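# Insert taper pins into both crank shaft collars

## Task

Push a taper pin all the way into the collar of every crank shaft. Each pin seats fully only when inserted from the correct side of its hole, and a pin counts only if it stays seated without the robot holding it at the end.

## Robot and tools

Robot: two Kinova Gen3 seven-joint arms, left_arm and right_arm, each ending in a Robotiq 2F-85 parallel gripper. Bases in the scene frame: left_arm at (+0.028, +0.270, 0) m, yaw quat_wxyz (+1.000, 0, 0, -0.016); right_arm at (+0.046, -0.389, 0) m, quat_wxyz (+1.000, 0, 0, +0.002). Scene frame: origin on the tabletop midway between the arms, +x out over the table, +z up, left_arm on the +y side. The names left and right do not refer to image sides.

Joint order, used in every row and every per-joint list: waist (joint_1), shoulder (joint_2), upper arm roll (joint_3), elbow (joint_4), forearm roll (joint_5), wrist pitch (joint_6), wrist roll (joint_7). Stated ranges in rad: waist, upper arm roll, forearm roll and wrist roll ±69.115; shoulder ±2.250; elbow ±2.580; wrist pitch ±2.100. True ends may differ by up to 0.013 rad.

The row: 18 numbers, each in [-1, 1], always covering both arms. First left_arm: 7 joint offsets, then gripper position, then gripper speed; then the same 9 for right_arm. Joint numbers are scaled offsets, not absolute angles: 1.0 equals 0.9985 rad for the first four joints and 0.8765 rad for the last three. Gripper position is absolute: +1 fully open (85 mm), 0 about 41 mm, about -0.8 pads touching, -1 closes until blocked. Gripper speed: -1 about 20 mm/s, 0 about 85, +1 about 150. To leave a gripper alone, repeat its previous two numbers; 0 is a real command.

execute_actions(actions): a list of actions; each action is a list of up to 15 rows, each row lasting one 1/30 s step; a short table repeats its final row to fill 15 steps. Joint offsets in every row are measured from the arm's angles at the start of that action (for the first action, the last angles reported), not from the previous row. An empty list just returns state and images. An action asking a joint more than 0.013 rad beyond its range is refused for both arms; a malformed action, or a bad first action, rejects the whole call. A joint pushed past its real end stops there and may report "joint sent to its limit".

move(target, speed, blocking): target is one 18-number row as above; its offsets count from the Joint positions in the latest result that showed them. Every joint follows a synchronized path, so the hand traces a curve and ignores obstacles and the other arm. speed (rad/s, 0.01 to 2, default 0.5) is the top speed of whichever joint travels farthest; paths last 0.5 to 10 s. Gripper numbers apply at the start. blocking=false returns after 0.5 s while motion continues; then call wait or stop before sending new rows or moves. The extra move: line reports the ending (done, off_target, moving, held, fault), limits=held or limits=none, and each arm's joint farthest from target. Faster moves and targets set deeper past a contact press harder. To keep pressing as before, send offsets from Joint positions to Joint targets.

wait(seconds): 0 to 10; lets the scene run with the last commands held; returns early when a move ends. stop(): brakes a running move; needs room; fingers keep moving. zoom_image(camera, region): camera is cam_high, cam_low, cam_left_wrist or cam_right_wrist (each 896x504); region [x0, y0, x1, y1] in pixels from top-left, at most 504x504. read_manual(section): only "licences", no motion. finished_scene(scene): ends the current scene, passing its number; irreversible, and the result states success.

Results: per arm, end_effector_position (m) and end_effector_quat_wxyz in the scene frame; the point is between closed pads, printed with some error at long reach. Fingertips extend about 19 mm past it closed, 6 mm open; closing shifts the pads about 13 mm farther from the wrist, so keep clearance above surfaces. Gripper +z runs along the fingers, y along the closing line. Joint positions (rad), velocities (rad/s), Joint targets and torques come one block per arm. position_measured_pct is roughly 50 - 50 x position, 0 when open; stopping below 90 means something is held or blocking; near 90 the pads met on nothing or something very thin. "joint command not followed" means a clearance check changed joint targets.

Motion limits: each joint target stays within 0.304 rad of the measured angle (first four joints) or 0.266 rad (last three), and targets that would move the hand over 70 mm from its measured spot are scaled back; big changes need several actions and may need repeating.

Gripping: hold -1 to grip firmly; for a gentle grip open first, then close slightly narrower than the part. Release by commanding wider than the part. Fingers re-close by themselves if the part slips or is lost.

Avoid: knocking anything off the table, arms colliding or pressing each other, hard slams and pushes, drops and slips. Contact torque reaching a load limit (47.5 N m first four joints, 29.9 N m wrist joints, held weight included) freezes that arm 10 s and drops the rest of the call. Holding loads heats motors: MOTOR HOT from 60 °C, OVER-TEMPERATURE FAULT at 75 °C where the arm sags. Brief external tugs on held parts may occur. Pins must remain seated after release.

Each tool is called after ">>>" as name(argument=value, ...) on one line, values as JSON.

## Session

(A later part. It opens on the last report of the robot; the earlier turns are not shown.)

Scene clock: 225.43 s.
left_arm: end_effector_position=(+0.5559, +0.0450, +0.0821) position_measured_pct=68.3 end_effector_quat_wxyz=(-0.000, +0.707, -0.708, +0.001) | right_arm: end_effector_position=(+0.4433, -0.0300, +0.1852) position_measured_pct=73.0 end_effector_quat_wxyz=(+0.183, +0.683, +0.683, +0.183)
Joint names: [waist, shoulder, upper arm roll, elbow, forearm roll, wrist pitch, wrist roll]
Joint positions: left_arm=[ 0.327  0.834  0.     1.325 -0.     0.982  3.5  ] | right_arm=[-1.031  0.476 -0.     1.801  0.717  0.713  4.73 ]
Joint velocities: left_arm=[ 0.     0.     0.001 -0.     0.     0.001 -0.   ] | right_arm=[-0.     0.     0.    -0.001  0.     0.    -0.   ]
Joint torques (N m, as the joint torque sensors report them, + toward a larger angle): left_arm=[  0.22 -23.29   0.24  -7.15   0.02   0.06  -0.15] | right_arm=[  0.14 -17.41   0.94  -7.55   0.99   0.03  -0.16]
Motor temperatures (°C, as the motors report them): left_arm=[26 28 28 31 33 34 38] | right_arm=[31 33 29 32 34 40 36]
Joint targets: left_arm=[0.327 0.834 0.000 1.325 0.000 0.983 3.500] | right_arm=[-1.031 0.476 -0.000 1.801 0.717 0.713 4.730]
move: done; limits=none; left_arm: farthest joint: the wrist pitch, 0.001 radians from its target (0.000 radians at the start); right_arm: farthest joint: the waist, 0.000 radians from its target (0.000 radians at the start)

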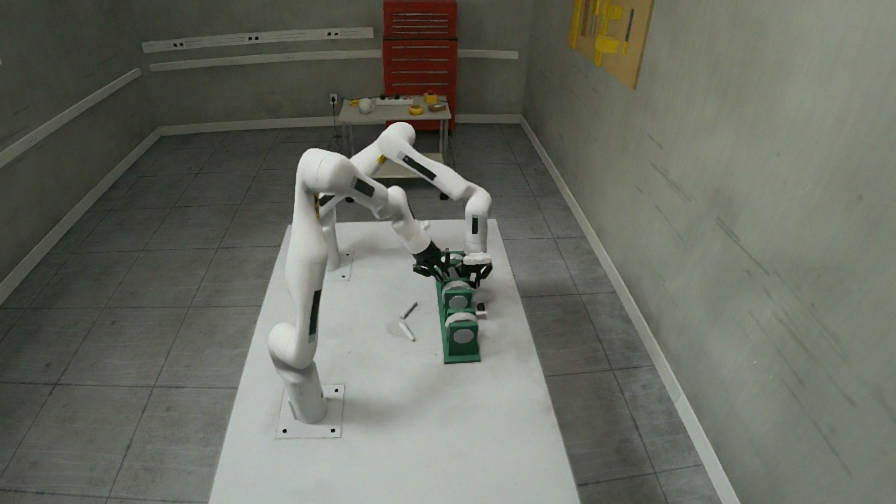

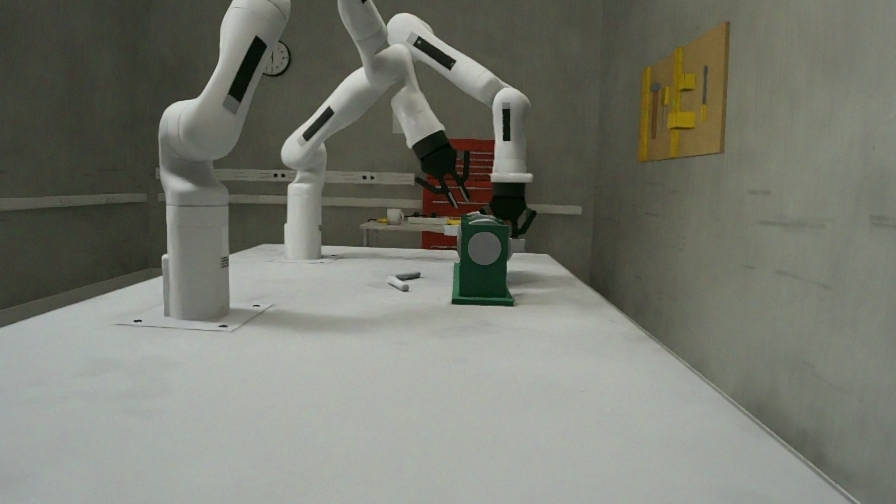

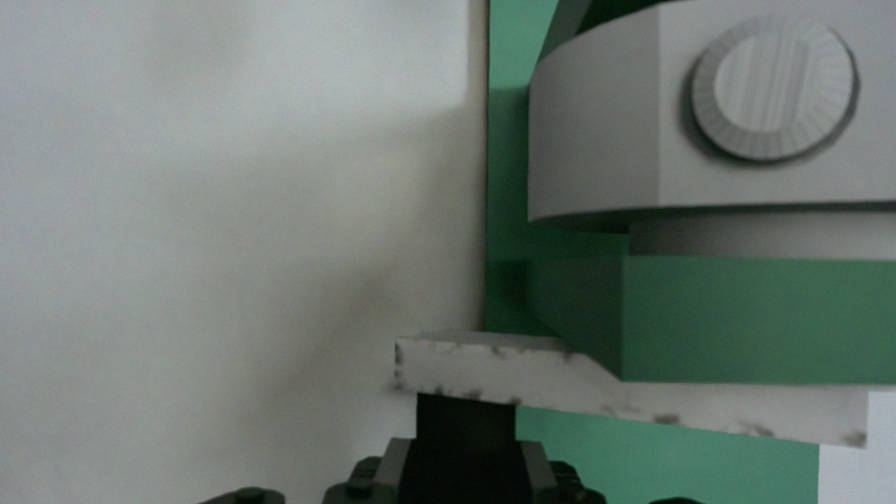

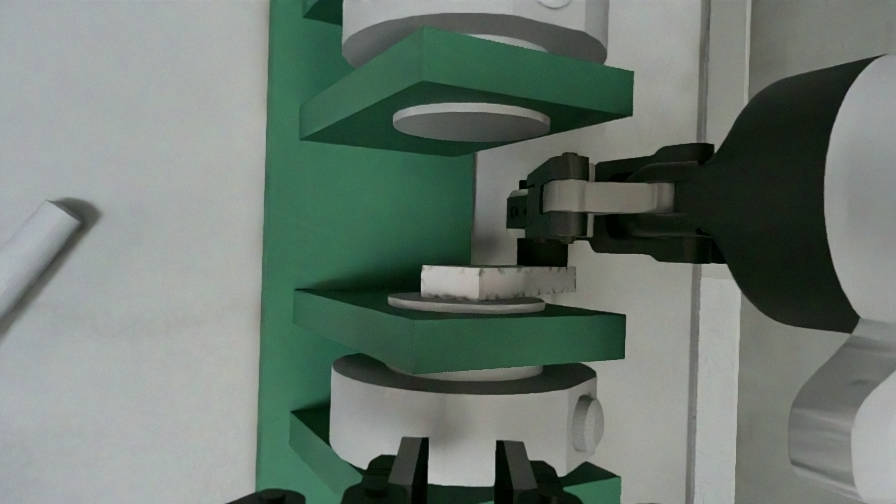

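>>> move(target=[-0.0044,-0.023,0,-0.058,0,0.0924,-0.005,-0.42,0,0,0,0,0,0,0,0,-0.46,0], speed=0.12)

>>> move(target=[0.0065,-0.058,0,-0.011,0,0.077,0.007,-0.42,0,0,0,0,0,0,0,0,-0.46,0], speed=0.12)

Scene clock: 227.03 s.
left_arm: end_effector_position=(+0.5643, +0.0450, +0.1099) position_measured_pct=68.3 end_effector_quat_wxyz=(-0.001, +0.707, -0.707, +0.001) | right_arm: end_effector_position=(+0.4433, -0.0300, +0.1852) position_measured_pct=73.0 end_effector_quat_wxyz=(+0.183, +0.683, +0.683, +0.183)
Joint names: [waist, shoulder, upper arm roll, elbow, forearm roll, wrist pitch, wrist roll]
Joint positions: left_arm=[ 0.322  0.813 -0.     1.266 -0.     1.06   3.495] | right_arm=[-1.031  0.476 -0.     1.801  0.717  0.713  4.73 ]
Joint velocities: left_arm=[ 0.    -0.     0.     0.    -0.    -0.001 -0.   ] | right_arm=[-0.     0.    -0.001 -0.001  0.    -0.001  0.   ]
Joint torques (N m, as the joint torque sensors report them, + toward a larger angle): left_arm=[ -0.01 -25.19   0.48  -7.29   0.02   1.37  -0.04] | right_arm=[ -0.01 -17.72   0.83  -7.11   1.     0.03  -0.1 ]
Motor temperatures (°C, as the motors report them): left_arm=[26 28 28 31 33 34 38] | right_arm=[31 33 29 32 34 40 36]
Joint targets: left_arm=[0.323 0.811 0.000 1.267 -0.000 1.063 3.496] | right_arm=[-1.031 0.476 -0.000 1.801 0.717 0.713 4.730]
move: done; limits=none; left_arm: farthest joint: the wrist pitch, 0.003 radians from its target (0.081 radians at the start); right_arm: farthest joint: the waist, 0.000 radians from its target (0.000 radians at the start)

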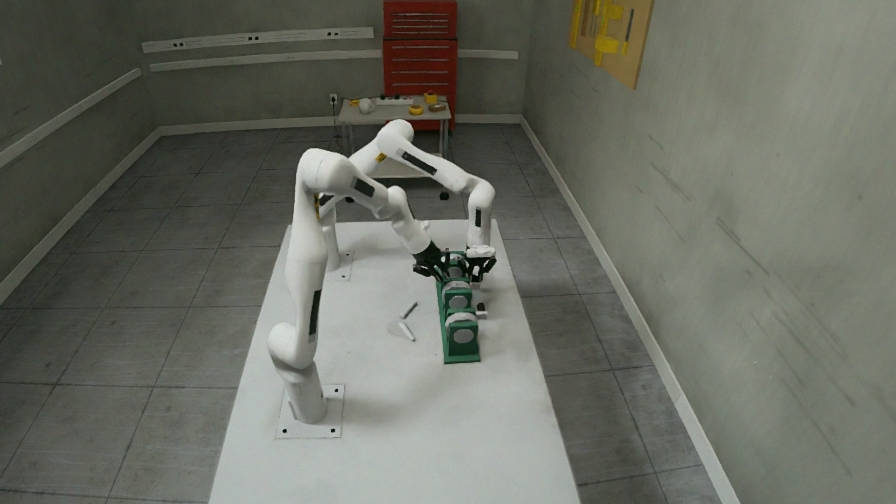

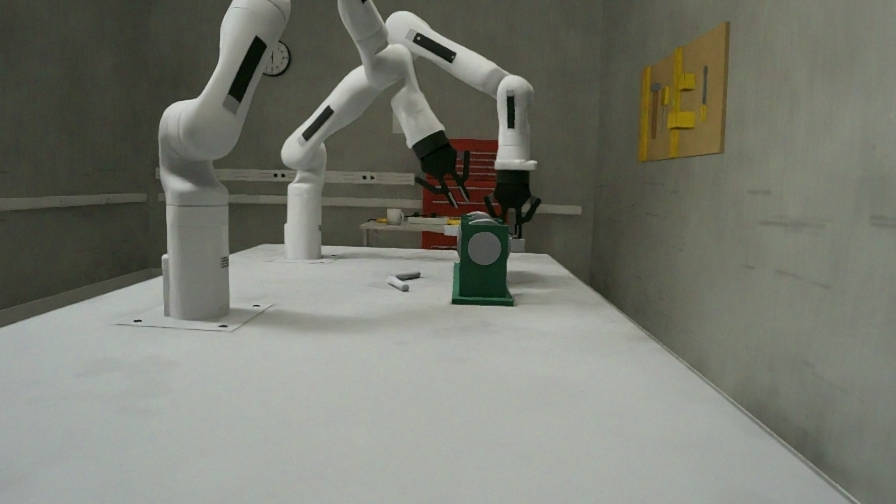

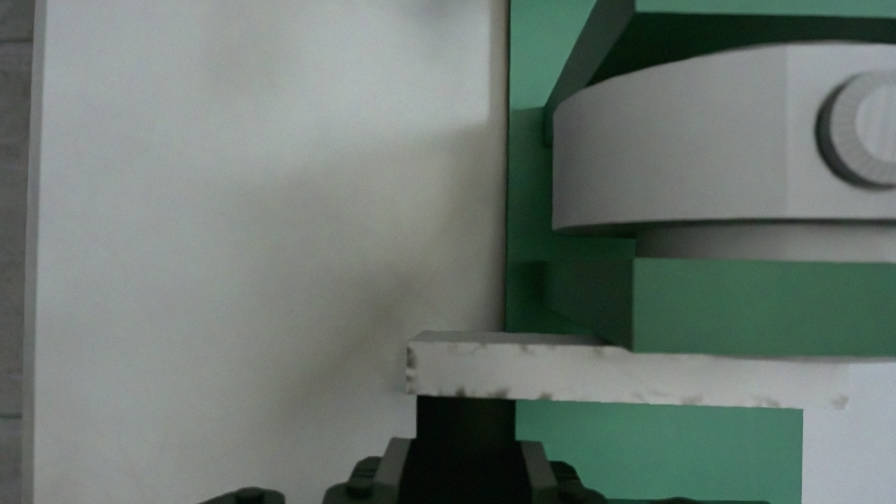

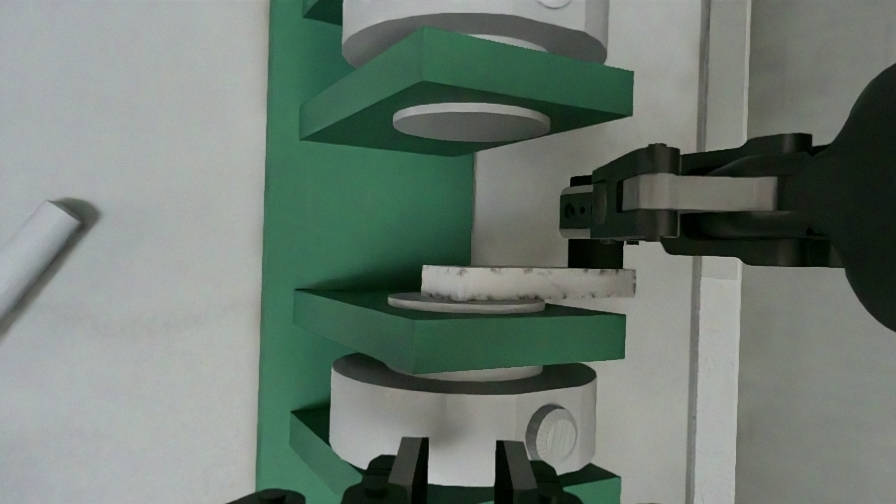

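Scene clock: 227.87 s.
left_arm: end_effector_position=(+0.5579, +0.0450, +0.1459) position_measured_pct=68.3 end_effector_quat_wxyz=(-0.002, +0.707, -0.707, +0.003) | right_arm: end_effector_position=(+0.4433, -0.0300, +0.1852) position_measured_pct=73.0 end_effector_quat_wxyz=(+0.183, +0.683, +0.683, +0.183)
Joint names: [waist, shoulder, upper arm roll, elbow, forearm roll, wrist pitch, wrist roll]
Joint positions: left_arm=[ 0.328  0.756 -0.001  1.253 -0.001  1.125  3.501] | right_arm=[-1.031  0.476 -0.     1.801  0.717  0.713  4.73 ]
Joint velocities: left_arm=[-0.    -0.002 -0.001  0.001 -0.     0.     0.   ] | right_arm=[ 0.    -0.001 -0.    -0.001 -0.    -0.     0.   ]
Joint torques (N m, as the joint torque sensors report them, + toward a larger angle): left_arm=[  0.72 -23.77   0.61  -8.01   0.58   1.01   0.03] | right_arm=[  0.12 -17.76   0.9   -7.37   1.02  -0.11   0.09]
Motor temperatures (°C, as the motors report them): left_arm=[26 28 28 31 33 34 38] | right_arm=[31 33 29 32 34 40 36]
Joint targets: left_arm=[0.329 0.755 -0.000 1.255 -0.000 1.127 3.502] | right_arm=[-1.031 0.476 -0.000 1.801 0.717 0.713 4.730]
move: done; limits=none; left_arm: farthest joint: the elbow, 0.002 radians from its target (0.011 radians at the start); right_arm: farthest joint: the waist, 0.000 radians from its target (0.000 radians at the start)

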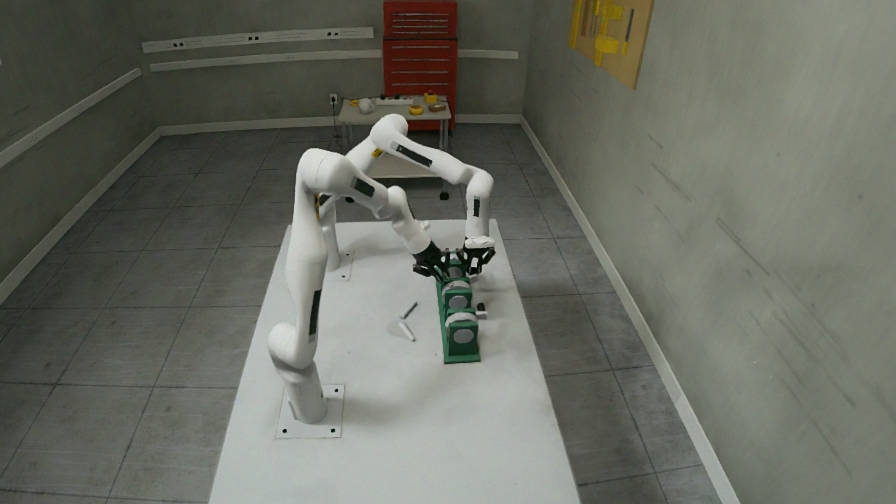

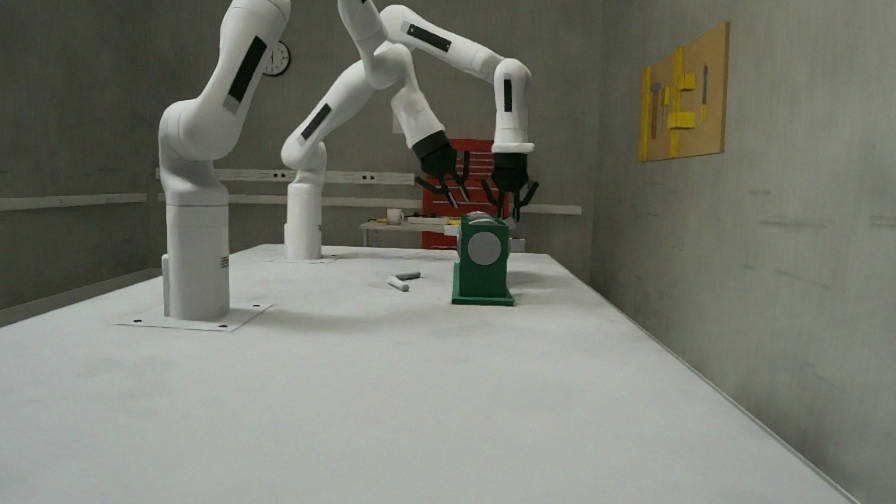

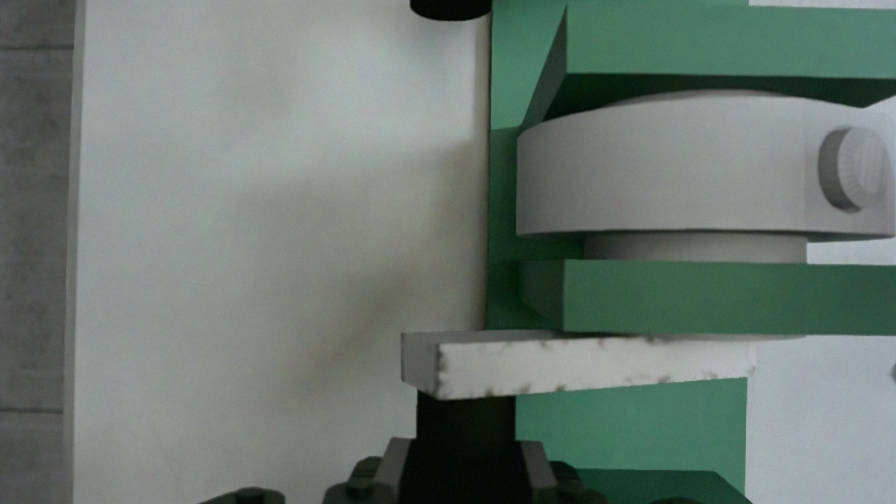

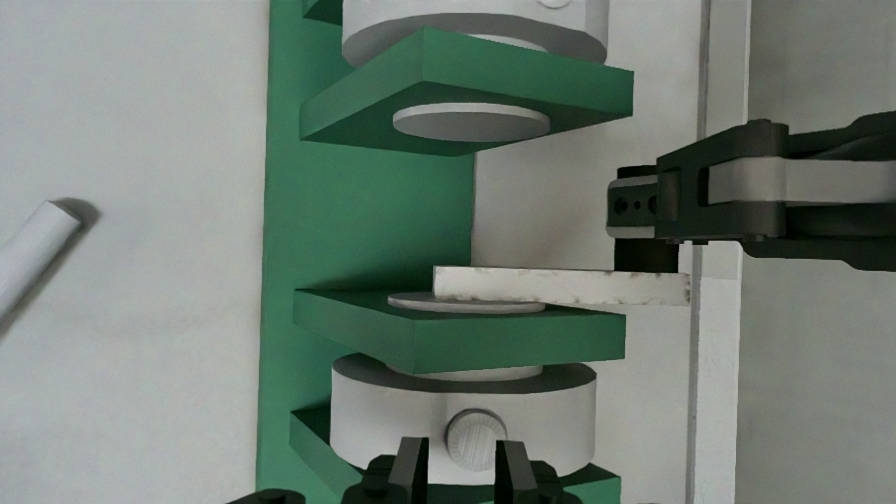

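>>> execute_actions(actions=[])

Scene clock: 230.07 s.
left_arm: end_effector_position=(+0.5578, +0.0450, +0.1460) position_measured_pct=68.3 end_effector_quat_wxyz=(-0.002, +0.707, -0.707, +0.003) | right_arm: end_effector_position=(+0.4433, -0.0300, +0.1852) position_measured_pct=73.0 end_effector_quat_wxyz=(+0.183, +0.683, +0.683, +0.183)
Joint names: [waist, shoulder, upper arm roll, elbow, forearm roll, wrist pitch, wrist roll]
Joint positions: left_arm=[ 0.328  0.756 -0.001  1.253 -0.001  1.125  3.501] | right_arm=[-1.031  0.476 -0.     1.801  0.717  0.713  4.73 ]
Joint velocities: left_arm=[-0.  0.  0. -0.  0. -0. -0.] | right_arm=[ 0.     0.    -0.     0.001  0.    -0.001 -0.   ]
Joint torques (N m, as the joint torque sensors report them, + toward a larger angle): left_arm=[  0.5  -23.63   1.12  -7.81   0.42   0.92   0.13] | right_arm=[ -0.48 -17.7    0.95  -7.15   1.26  -0.09  -0.06]
Motor temperatures (°C, as the motors report them): left_arm=[26 28 28 31 33 34 38] | right_arm=[31 32 29 32 34 40 36]
Joint targets: left_arm=[0.329 0.755 -0.000 1.255 -0.000 1.127 3.502] | right_arm=[-1.031 0.476 -0.000 1.801 0.717 0.713 4.730]

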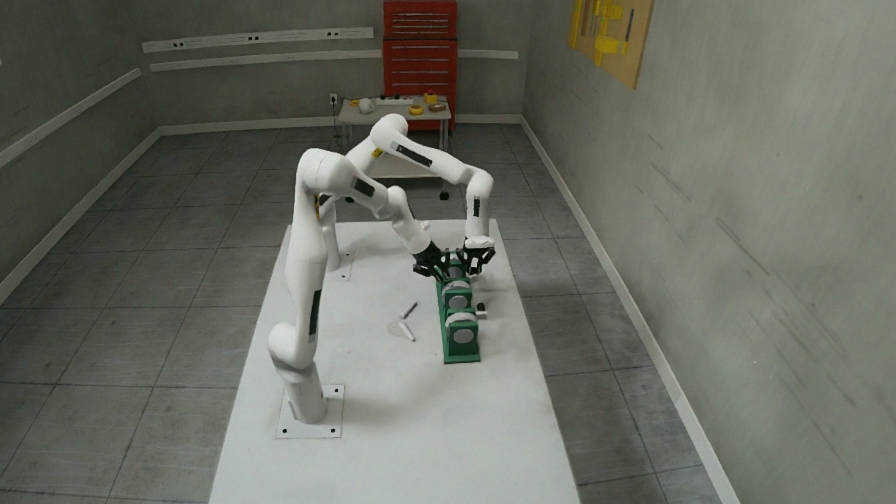

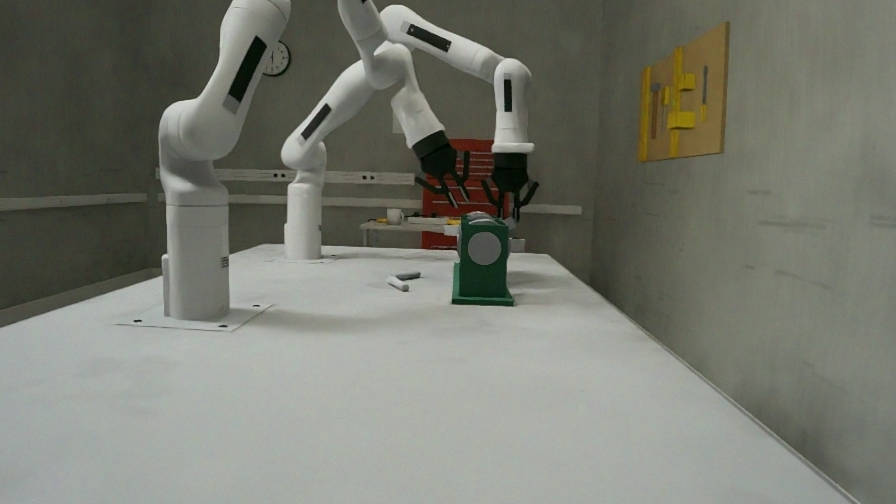

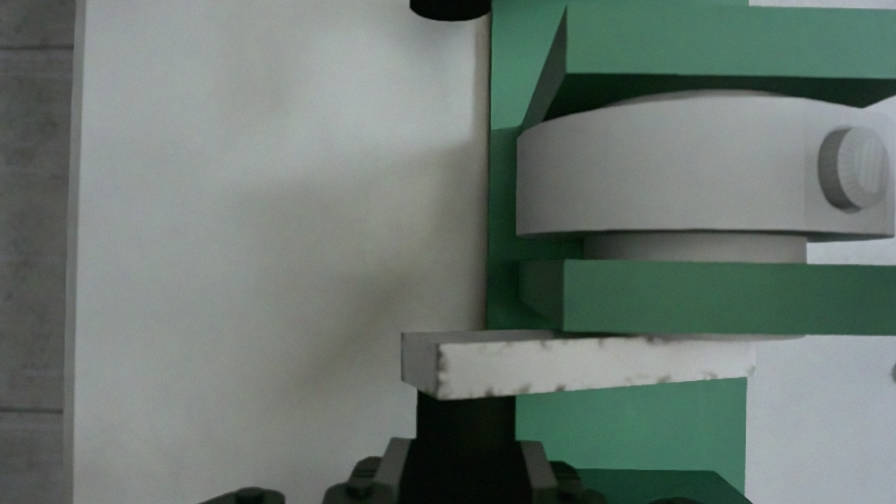

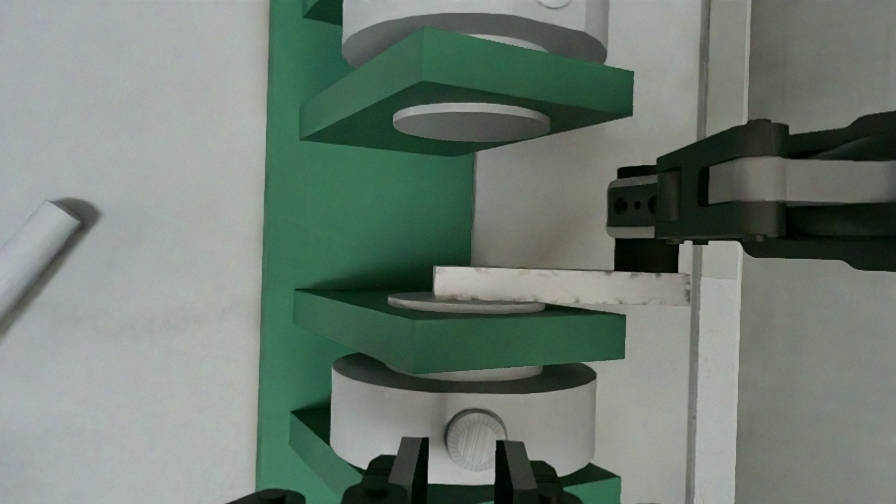

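>>> move(target=[0.002,-0.011,0,0.0046,0,0.0075,0.002,-0.42,0,0.025,0.05,0,0.002,0.05,-0.058,-0.039,-0.4,0], speed=0.1)

Scene clock: 231.77 s.
left_arm: end_effector_position=(+0.5557, +0.0450, +0.1502) position_measured_pct=68.3 end_effector_quat_wxyz=(-0.003, +0.707, -0.707, +0.003) | right_arm: end_effector_position=(+0.4563, -0.0297, +0.1632) position_measured_pct=69.8 end_effector_quat_wxyz=(+0.183, +0.683, +0.683, +0.183)
Joint names: [waist, shoulder, upper arm roll, elbow, forearm roll, wrist pitch, wrist roll]
Joint positions: left_arm=[ 0.329  0.747 -0.002  1.257 -0.002  1.13   3.503] | right_arm=[-1.006  0.526 -0.     1.803  0.761  0.662  4.696]
Joint velocities: left_arm=[ 0.    -0.     0.003 -0.    -0.    -0.     0.   ] | right_arm=[ 0.002  0.003 -0.     0.    -0.     0.001 -0.   ]
Joint torques (N m, as the joint torque sensors report them, + toward a larger angle): left_arm=[  0.36 -23.56   0.22  -8.17   0.27   0.74  -0.24] | right_arm=[  0.23 -18.25   0.9   -7.02   0.98   0.07  -0.34]
Motor temperatures (°C, as the motors report them): left_arm=[26 28 28 31 33 34 38] | right_arm=[31 32 29 32 34 40 36]
Joint targets: left_arm=[0.330 0.745 -0.001 1.258 -0.001 1.132 3.503] | right_arm=[-1.006 0.526 -0.000 1.803 0.761 0.662 4.696]
move: done; limits=none; left_arm: farthest joint: the shoulder, 0.002 radians from its target (0.011 radians at the start); right_arm: farthest joint: the waist, 0.000 radians from its target (0.025 radians at the start)

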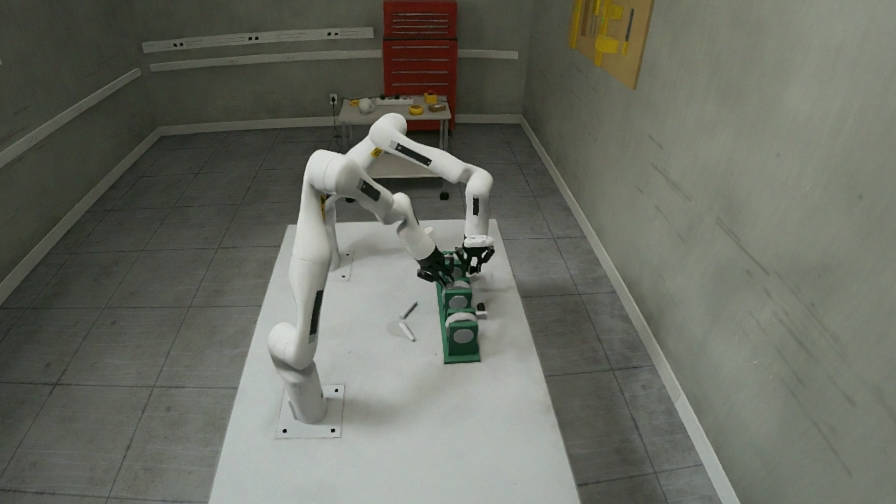

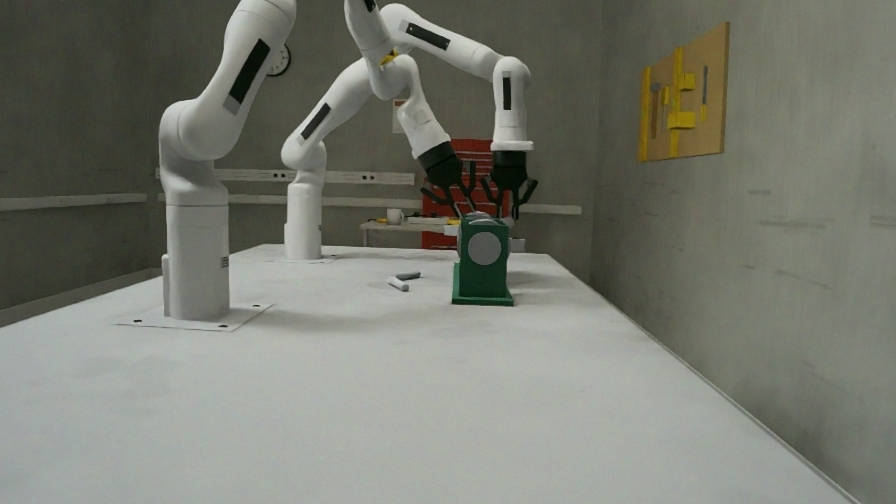

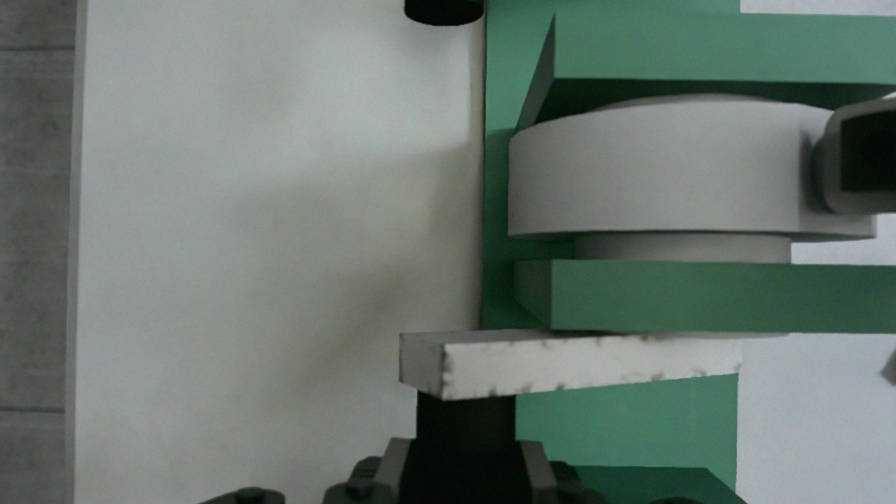

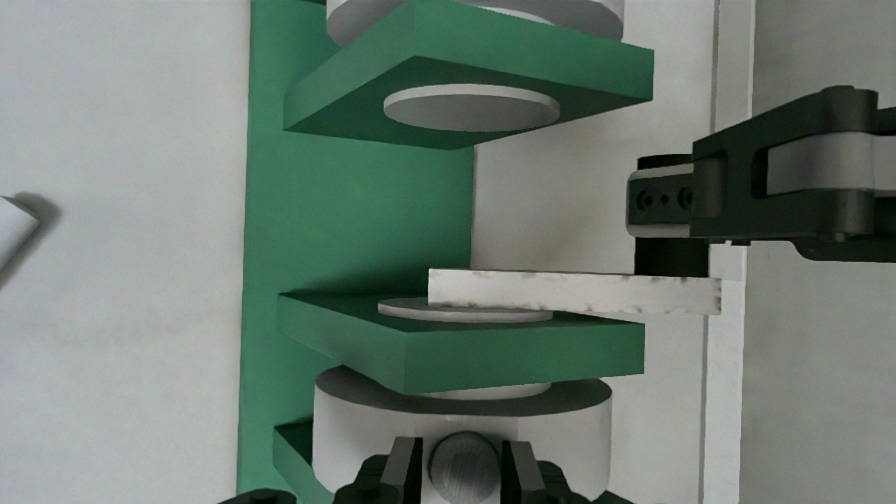

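Centred. Descend rest.

>>> move(target=[0,0,0,0,0,0,0,-0.42,0,0.007,0.014,0,0.001,0.014,-0.016,-0.011,-0.42,0], speed=0.03)

>>> move(target=[0,0,0,0,0,0,0,-0.42,0,0,0,0,0,0,0,0,-0.72,-0.6])

Scene clock: 232.70 s.
left_arm: end_effector_position=(+0.5559, +0.0450, +0.1499) position_measured_pct=68.3 end_effector_quat_wxyz=(-0.003, +0.707, -0.707, +0.003) | right_arm: end_effector_position=(+0.4598, -0.0298, +0.1578) position_measured_pct=71.0 end_effector_quat_wxyz=(+0.183, +0.683, +0.683, +0.184)
Joint names: [waist, shoulder, upper arm roll, elbow, forearm roll, wrist pitch, wrist roll]
Joint positions: left_arm=[ 0.329  0.747 -0.002  1.257 -0.002  1.129  3.503] | right_arm=[-0.999  0.538 -0.     1.804  0.774  0.649  4.687]
Joint velocities: left_arm=[ 0.     0.     0.001  0.     0.    -0.001  0.   ] | right_arm=[ 0.     0.001  0.001  0.001 -0.     0.    -0.   ]
Joint torques (N m, as the joint torque sensors report them, + toward a larger angle): left_arm=[ -0.28 -22.88  -0.05  -8.56   0.18   0.07   0.03] | right_arm=[  0.16 -16.7    0.98  -7.     1.    -0.04  -0.21]
Motor temperatures (°C, as the motors report them): left_arm=[26 28 28 31 33 34 38] | right_arm=[31 32 29 32 34 40 36]
Joint targets: left_arm=[0.329 0.747 -0.002 1.257 -0.002 1.130 3.503] | right_arm=[-0.999 0.540 -0.000 1.804 0.774 0.648 4.687]
move: done; limits=none; left_arm: farthest joint: the wrist pitch, 0.001 radians from its target (0.000 radians at the start); right_arm: farthest joint: the shoulder, 0.002 radians from its target (0.014 radians at the start)

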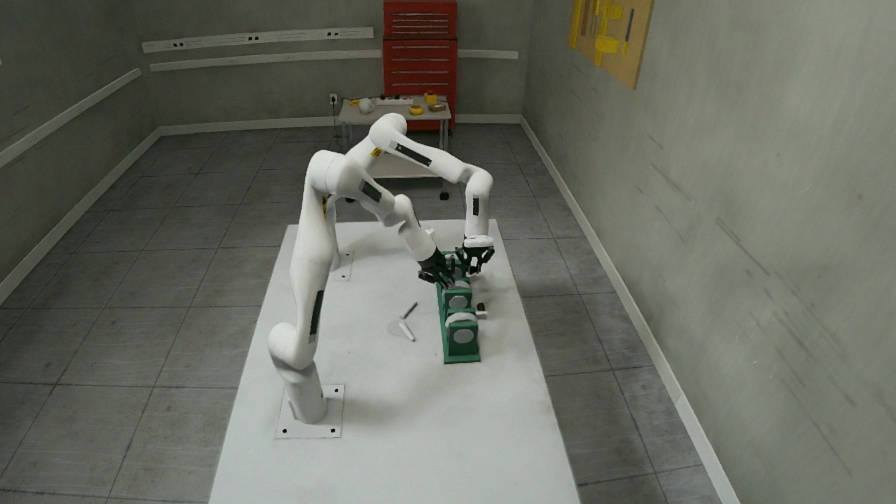

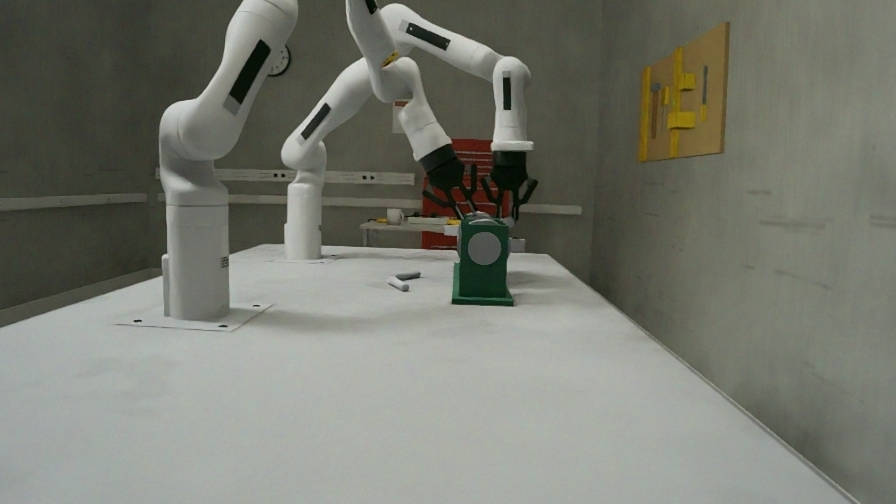

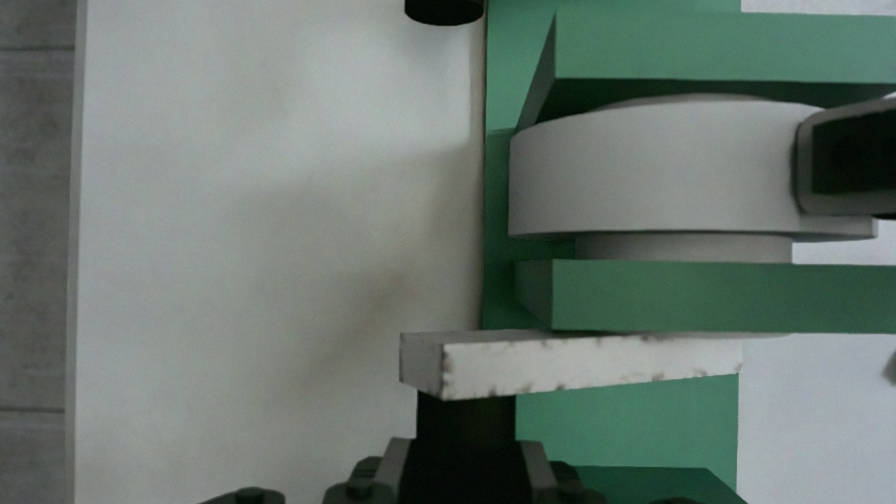

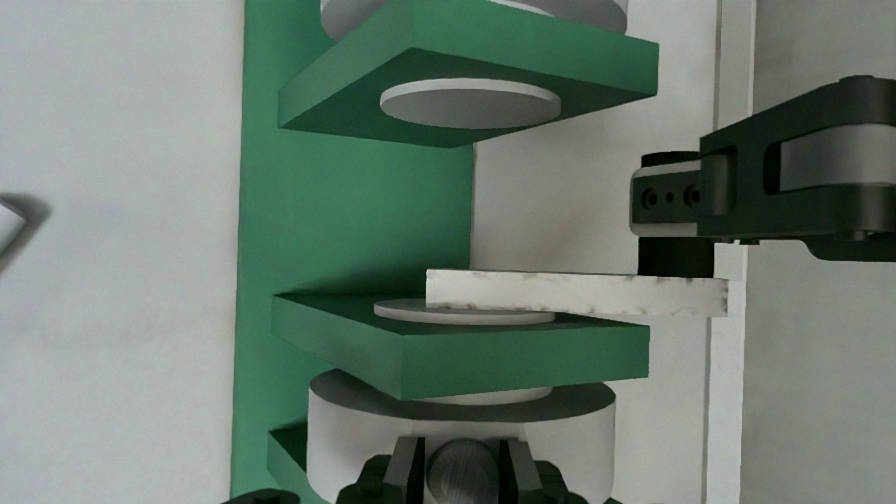

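Scene clock: 233.23 s.
left_arm: end_effector_position=(+0.5560, +0.0450, +0.1499) position_measured_pct=68.3 end_effector_quat_wxyz=(-0.003, +0.707, -0.707, +0.003) | right_arm: end_effector_position=(+0.4600, -0.0297, +0.1589) position_measured_pct=79.0 end_effector_quat_wxyz=(+0.183, +0.683, +0.683, +0.185)
Joint names: [waist, shoulder, upper arm roll, elbow, forearm roll, wrist pitch, wrist roll]
Joint positions: left_arm=[ 0.329  0.748 -0.002  1.257 -0.002  1.129  3.503] | right_arm=[-1.     0.536 -0.     1.804  0.774  0.649  4.687]
Joint velocities: left_arm=[-0.    -0.    -0.     0.     0.     0.001 -0.   ] | right_arm=[-0.    -0.001  0.001  0.001 -0.     0.    -0.   ]
Joint torques (N m, as the joint torque sensors report them, + toward a larger angle): left_arm=[  0.43 -22.03  -0.09  -8.11   0.14  -0.49  -0.12] | right_arm=[  0.11 -17.03   0.72  -6.75   1.14  -0.11  -0.02]
Motor temperatures (°C, as the motors report them): left_arm=[26 28 28 31 33 34 38] | right_arm=[31 32 29 32 34 40 36]
Joint targets: left_arm=[0.329 0.747 -0.002 1.257 -0.002 1.129 3.503] | right_arm=[-0.999 0.538 -0.000 1.804 0.774 0.649 4.687]
move: done; limits=none; left_arm: farthest joint: the shoulder, 0.001 radians from its target (0.000 radians at the start); right_arm: farthest joint: the shoulder, 0.002 radians from its target (0.000 radians at the start)

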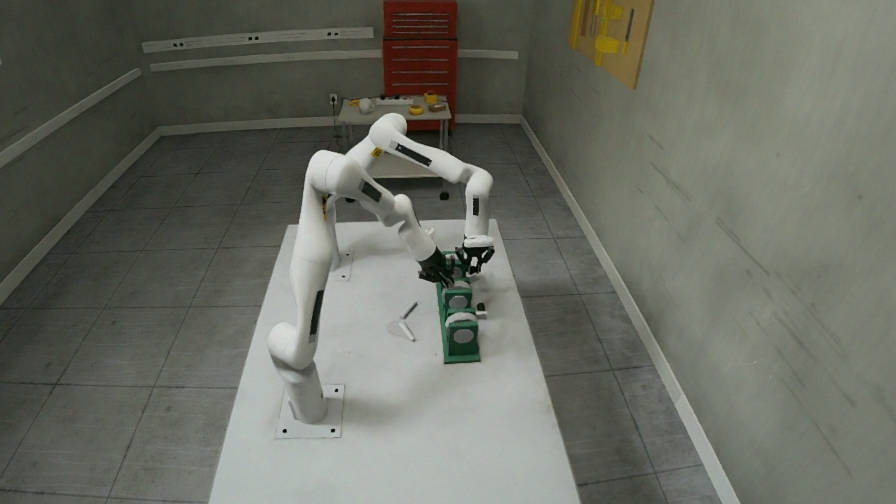

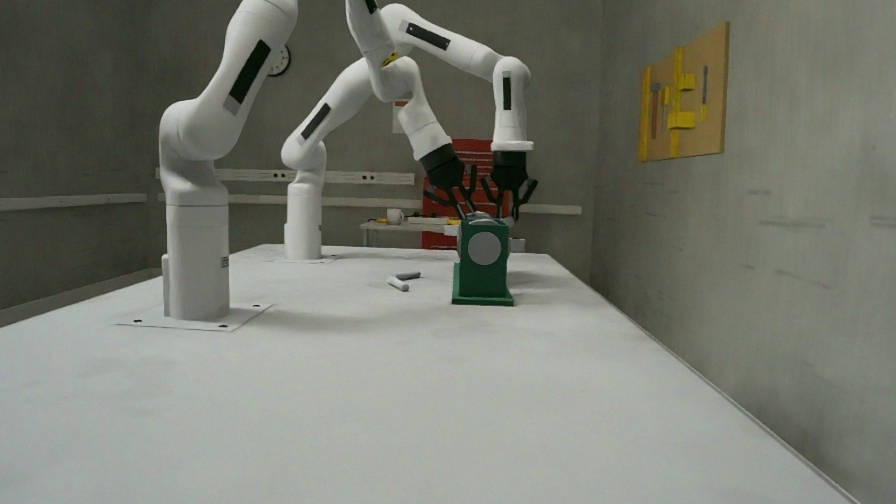

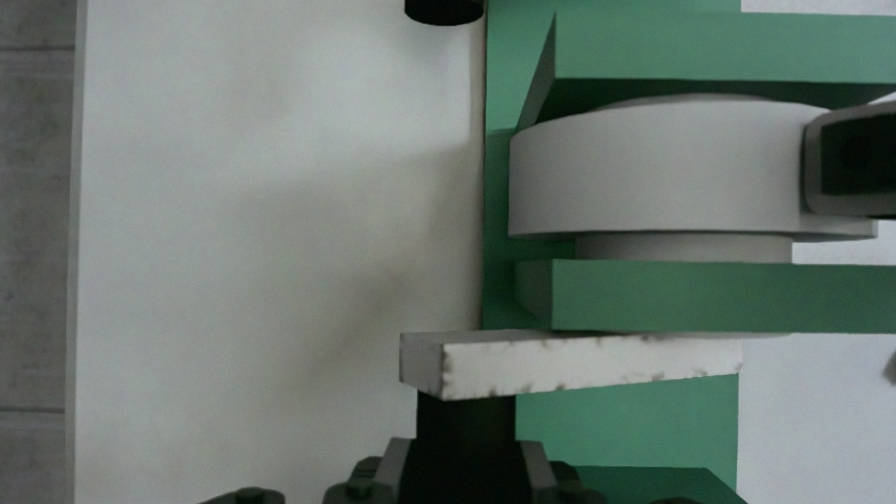

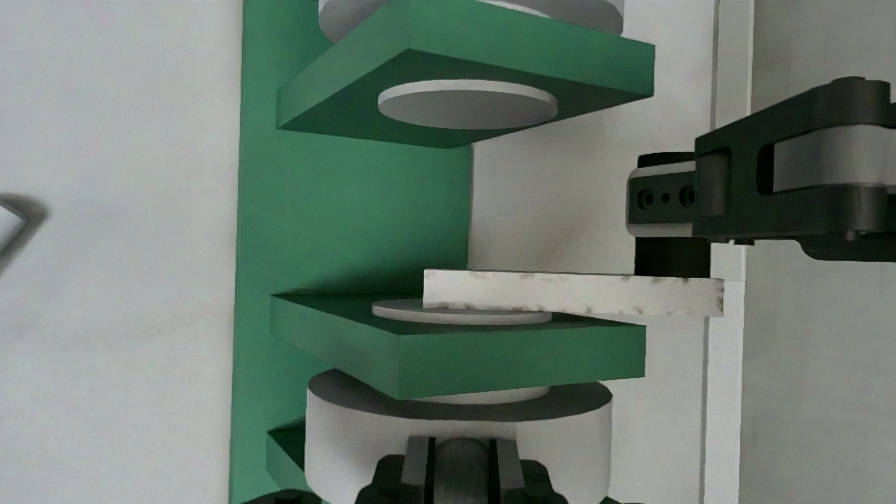

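>>> move(target=[0,0,0,0,0,0,0,-0.42,0,-0.012,-0.027,0,-0.009,0,0,0.25,-0.72,-0.6], speed=0.15)

Scene clock: 235.33 s.
left_arm: end_effector_position=(+0.5562, +0.0450, +0.1495) position_measured_pct=68.3 end_effector_quat_wxyz=(-0.003, +0.707, -0.707, +0.003) | right_arm: end_effector_position=(+0.4570, -0.0289, +0.1663) position_measured_pct=79.0 end_effector_quat_wxyz=(+0.202, +0.604, +0.752, +0.167)
Joint names: [waist, shoulder, upper arm roll, elbow, forearm roll, wrist pitch, wrist roll]
Joint positions: left_arm=[ 0.329  0.748 -0.002  1.257 -0.002  1.128  3.502] | right_arm=[-1.008  0.519  0.002  1.807  0.769  0.657  4.906]
Joint velocities: left_arm=[ 0.     0.     0.001  0.     0.    -0.     0.   ] | right_arm=[-0.     0.001  0.001 -0.001 -0.    -0.001 -0.   ]
Joint torques (N m, as the joint torque sensors report them, + toward a larger angle): left_arm=[  0.11 -23.29   0.21  -8.26   0.35   0.2   -0.26] | right_arm=[ -2.93 -26.24  -0.25 -16.95   3.25  -3.24  -0.13]
Motor temperatures (°C, as the motors report them): left_arm=[26 28 28 31 33 34 38] | right_arm=[31 32 29 32 34 40 36]
Joint targets: left_arm=[0.329 0.748 -0.002 1.257 -0.002 1.129 3.503] | right_arm=[-1.011 0.509 -0.000 1.795 0.774 0.649 4.906]
move: off_target (right_arm); limits=none; left_arm: farthest joint: the wrist pitch, 0.001 radians from its target (0.000 radians at the start); right_arm: farthest joint: the elbow, 0.012 radians from its target (0.009 radians at the start)

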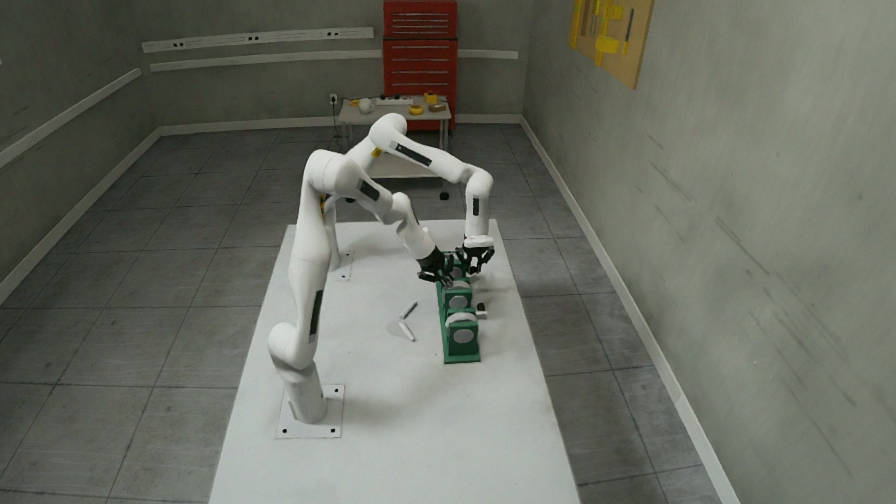

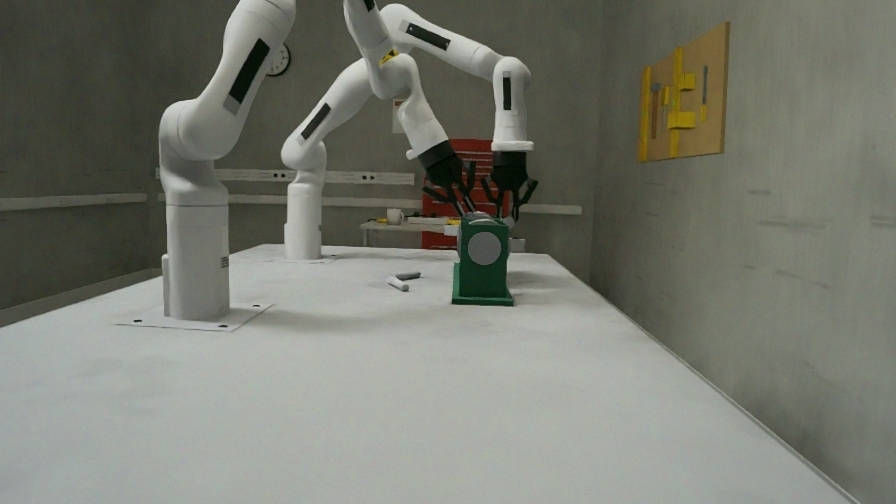

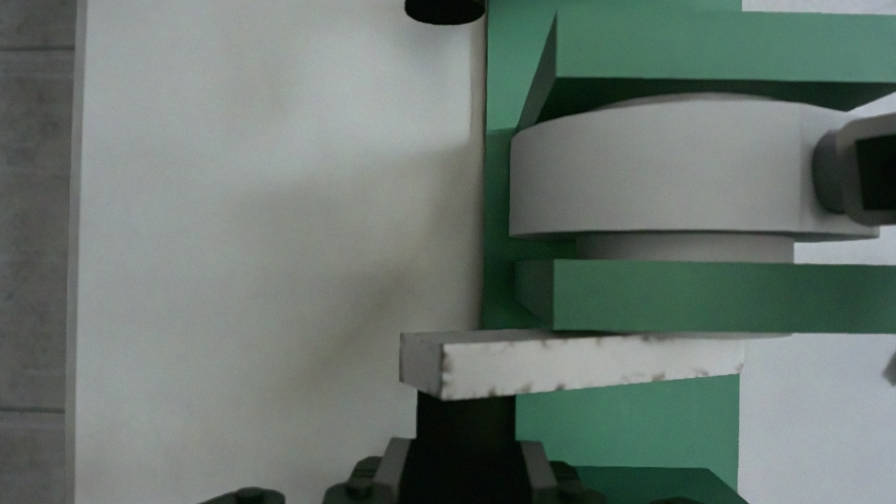

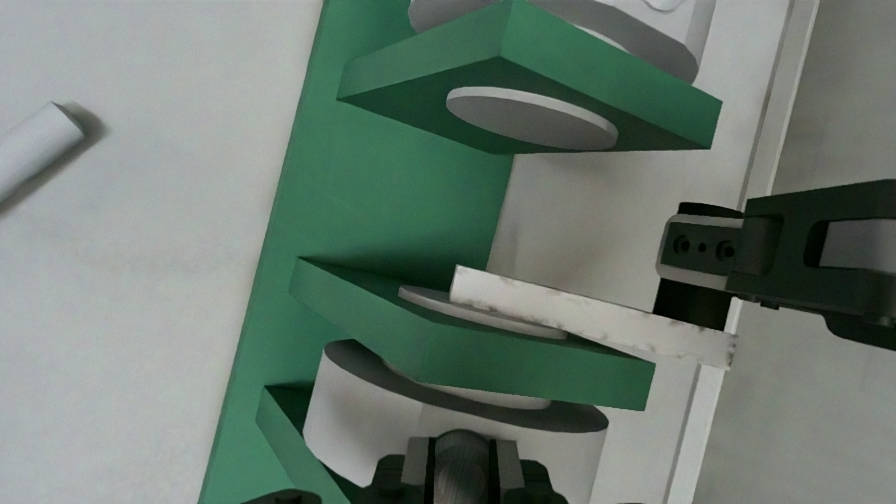

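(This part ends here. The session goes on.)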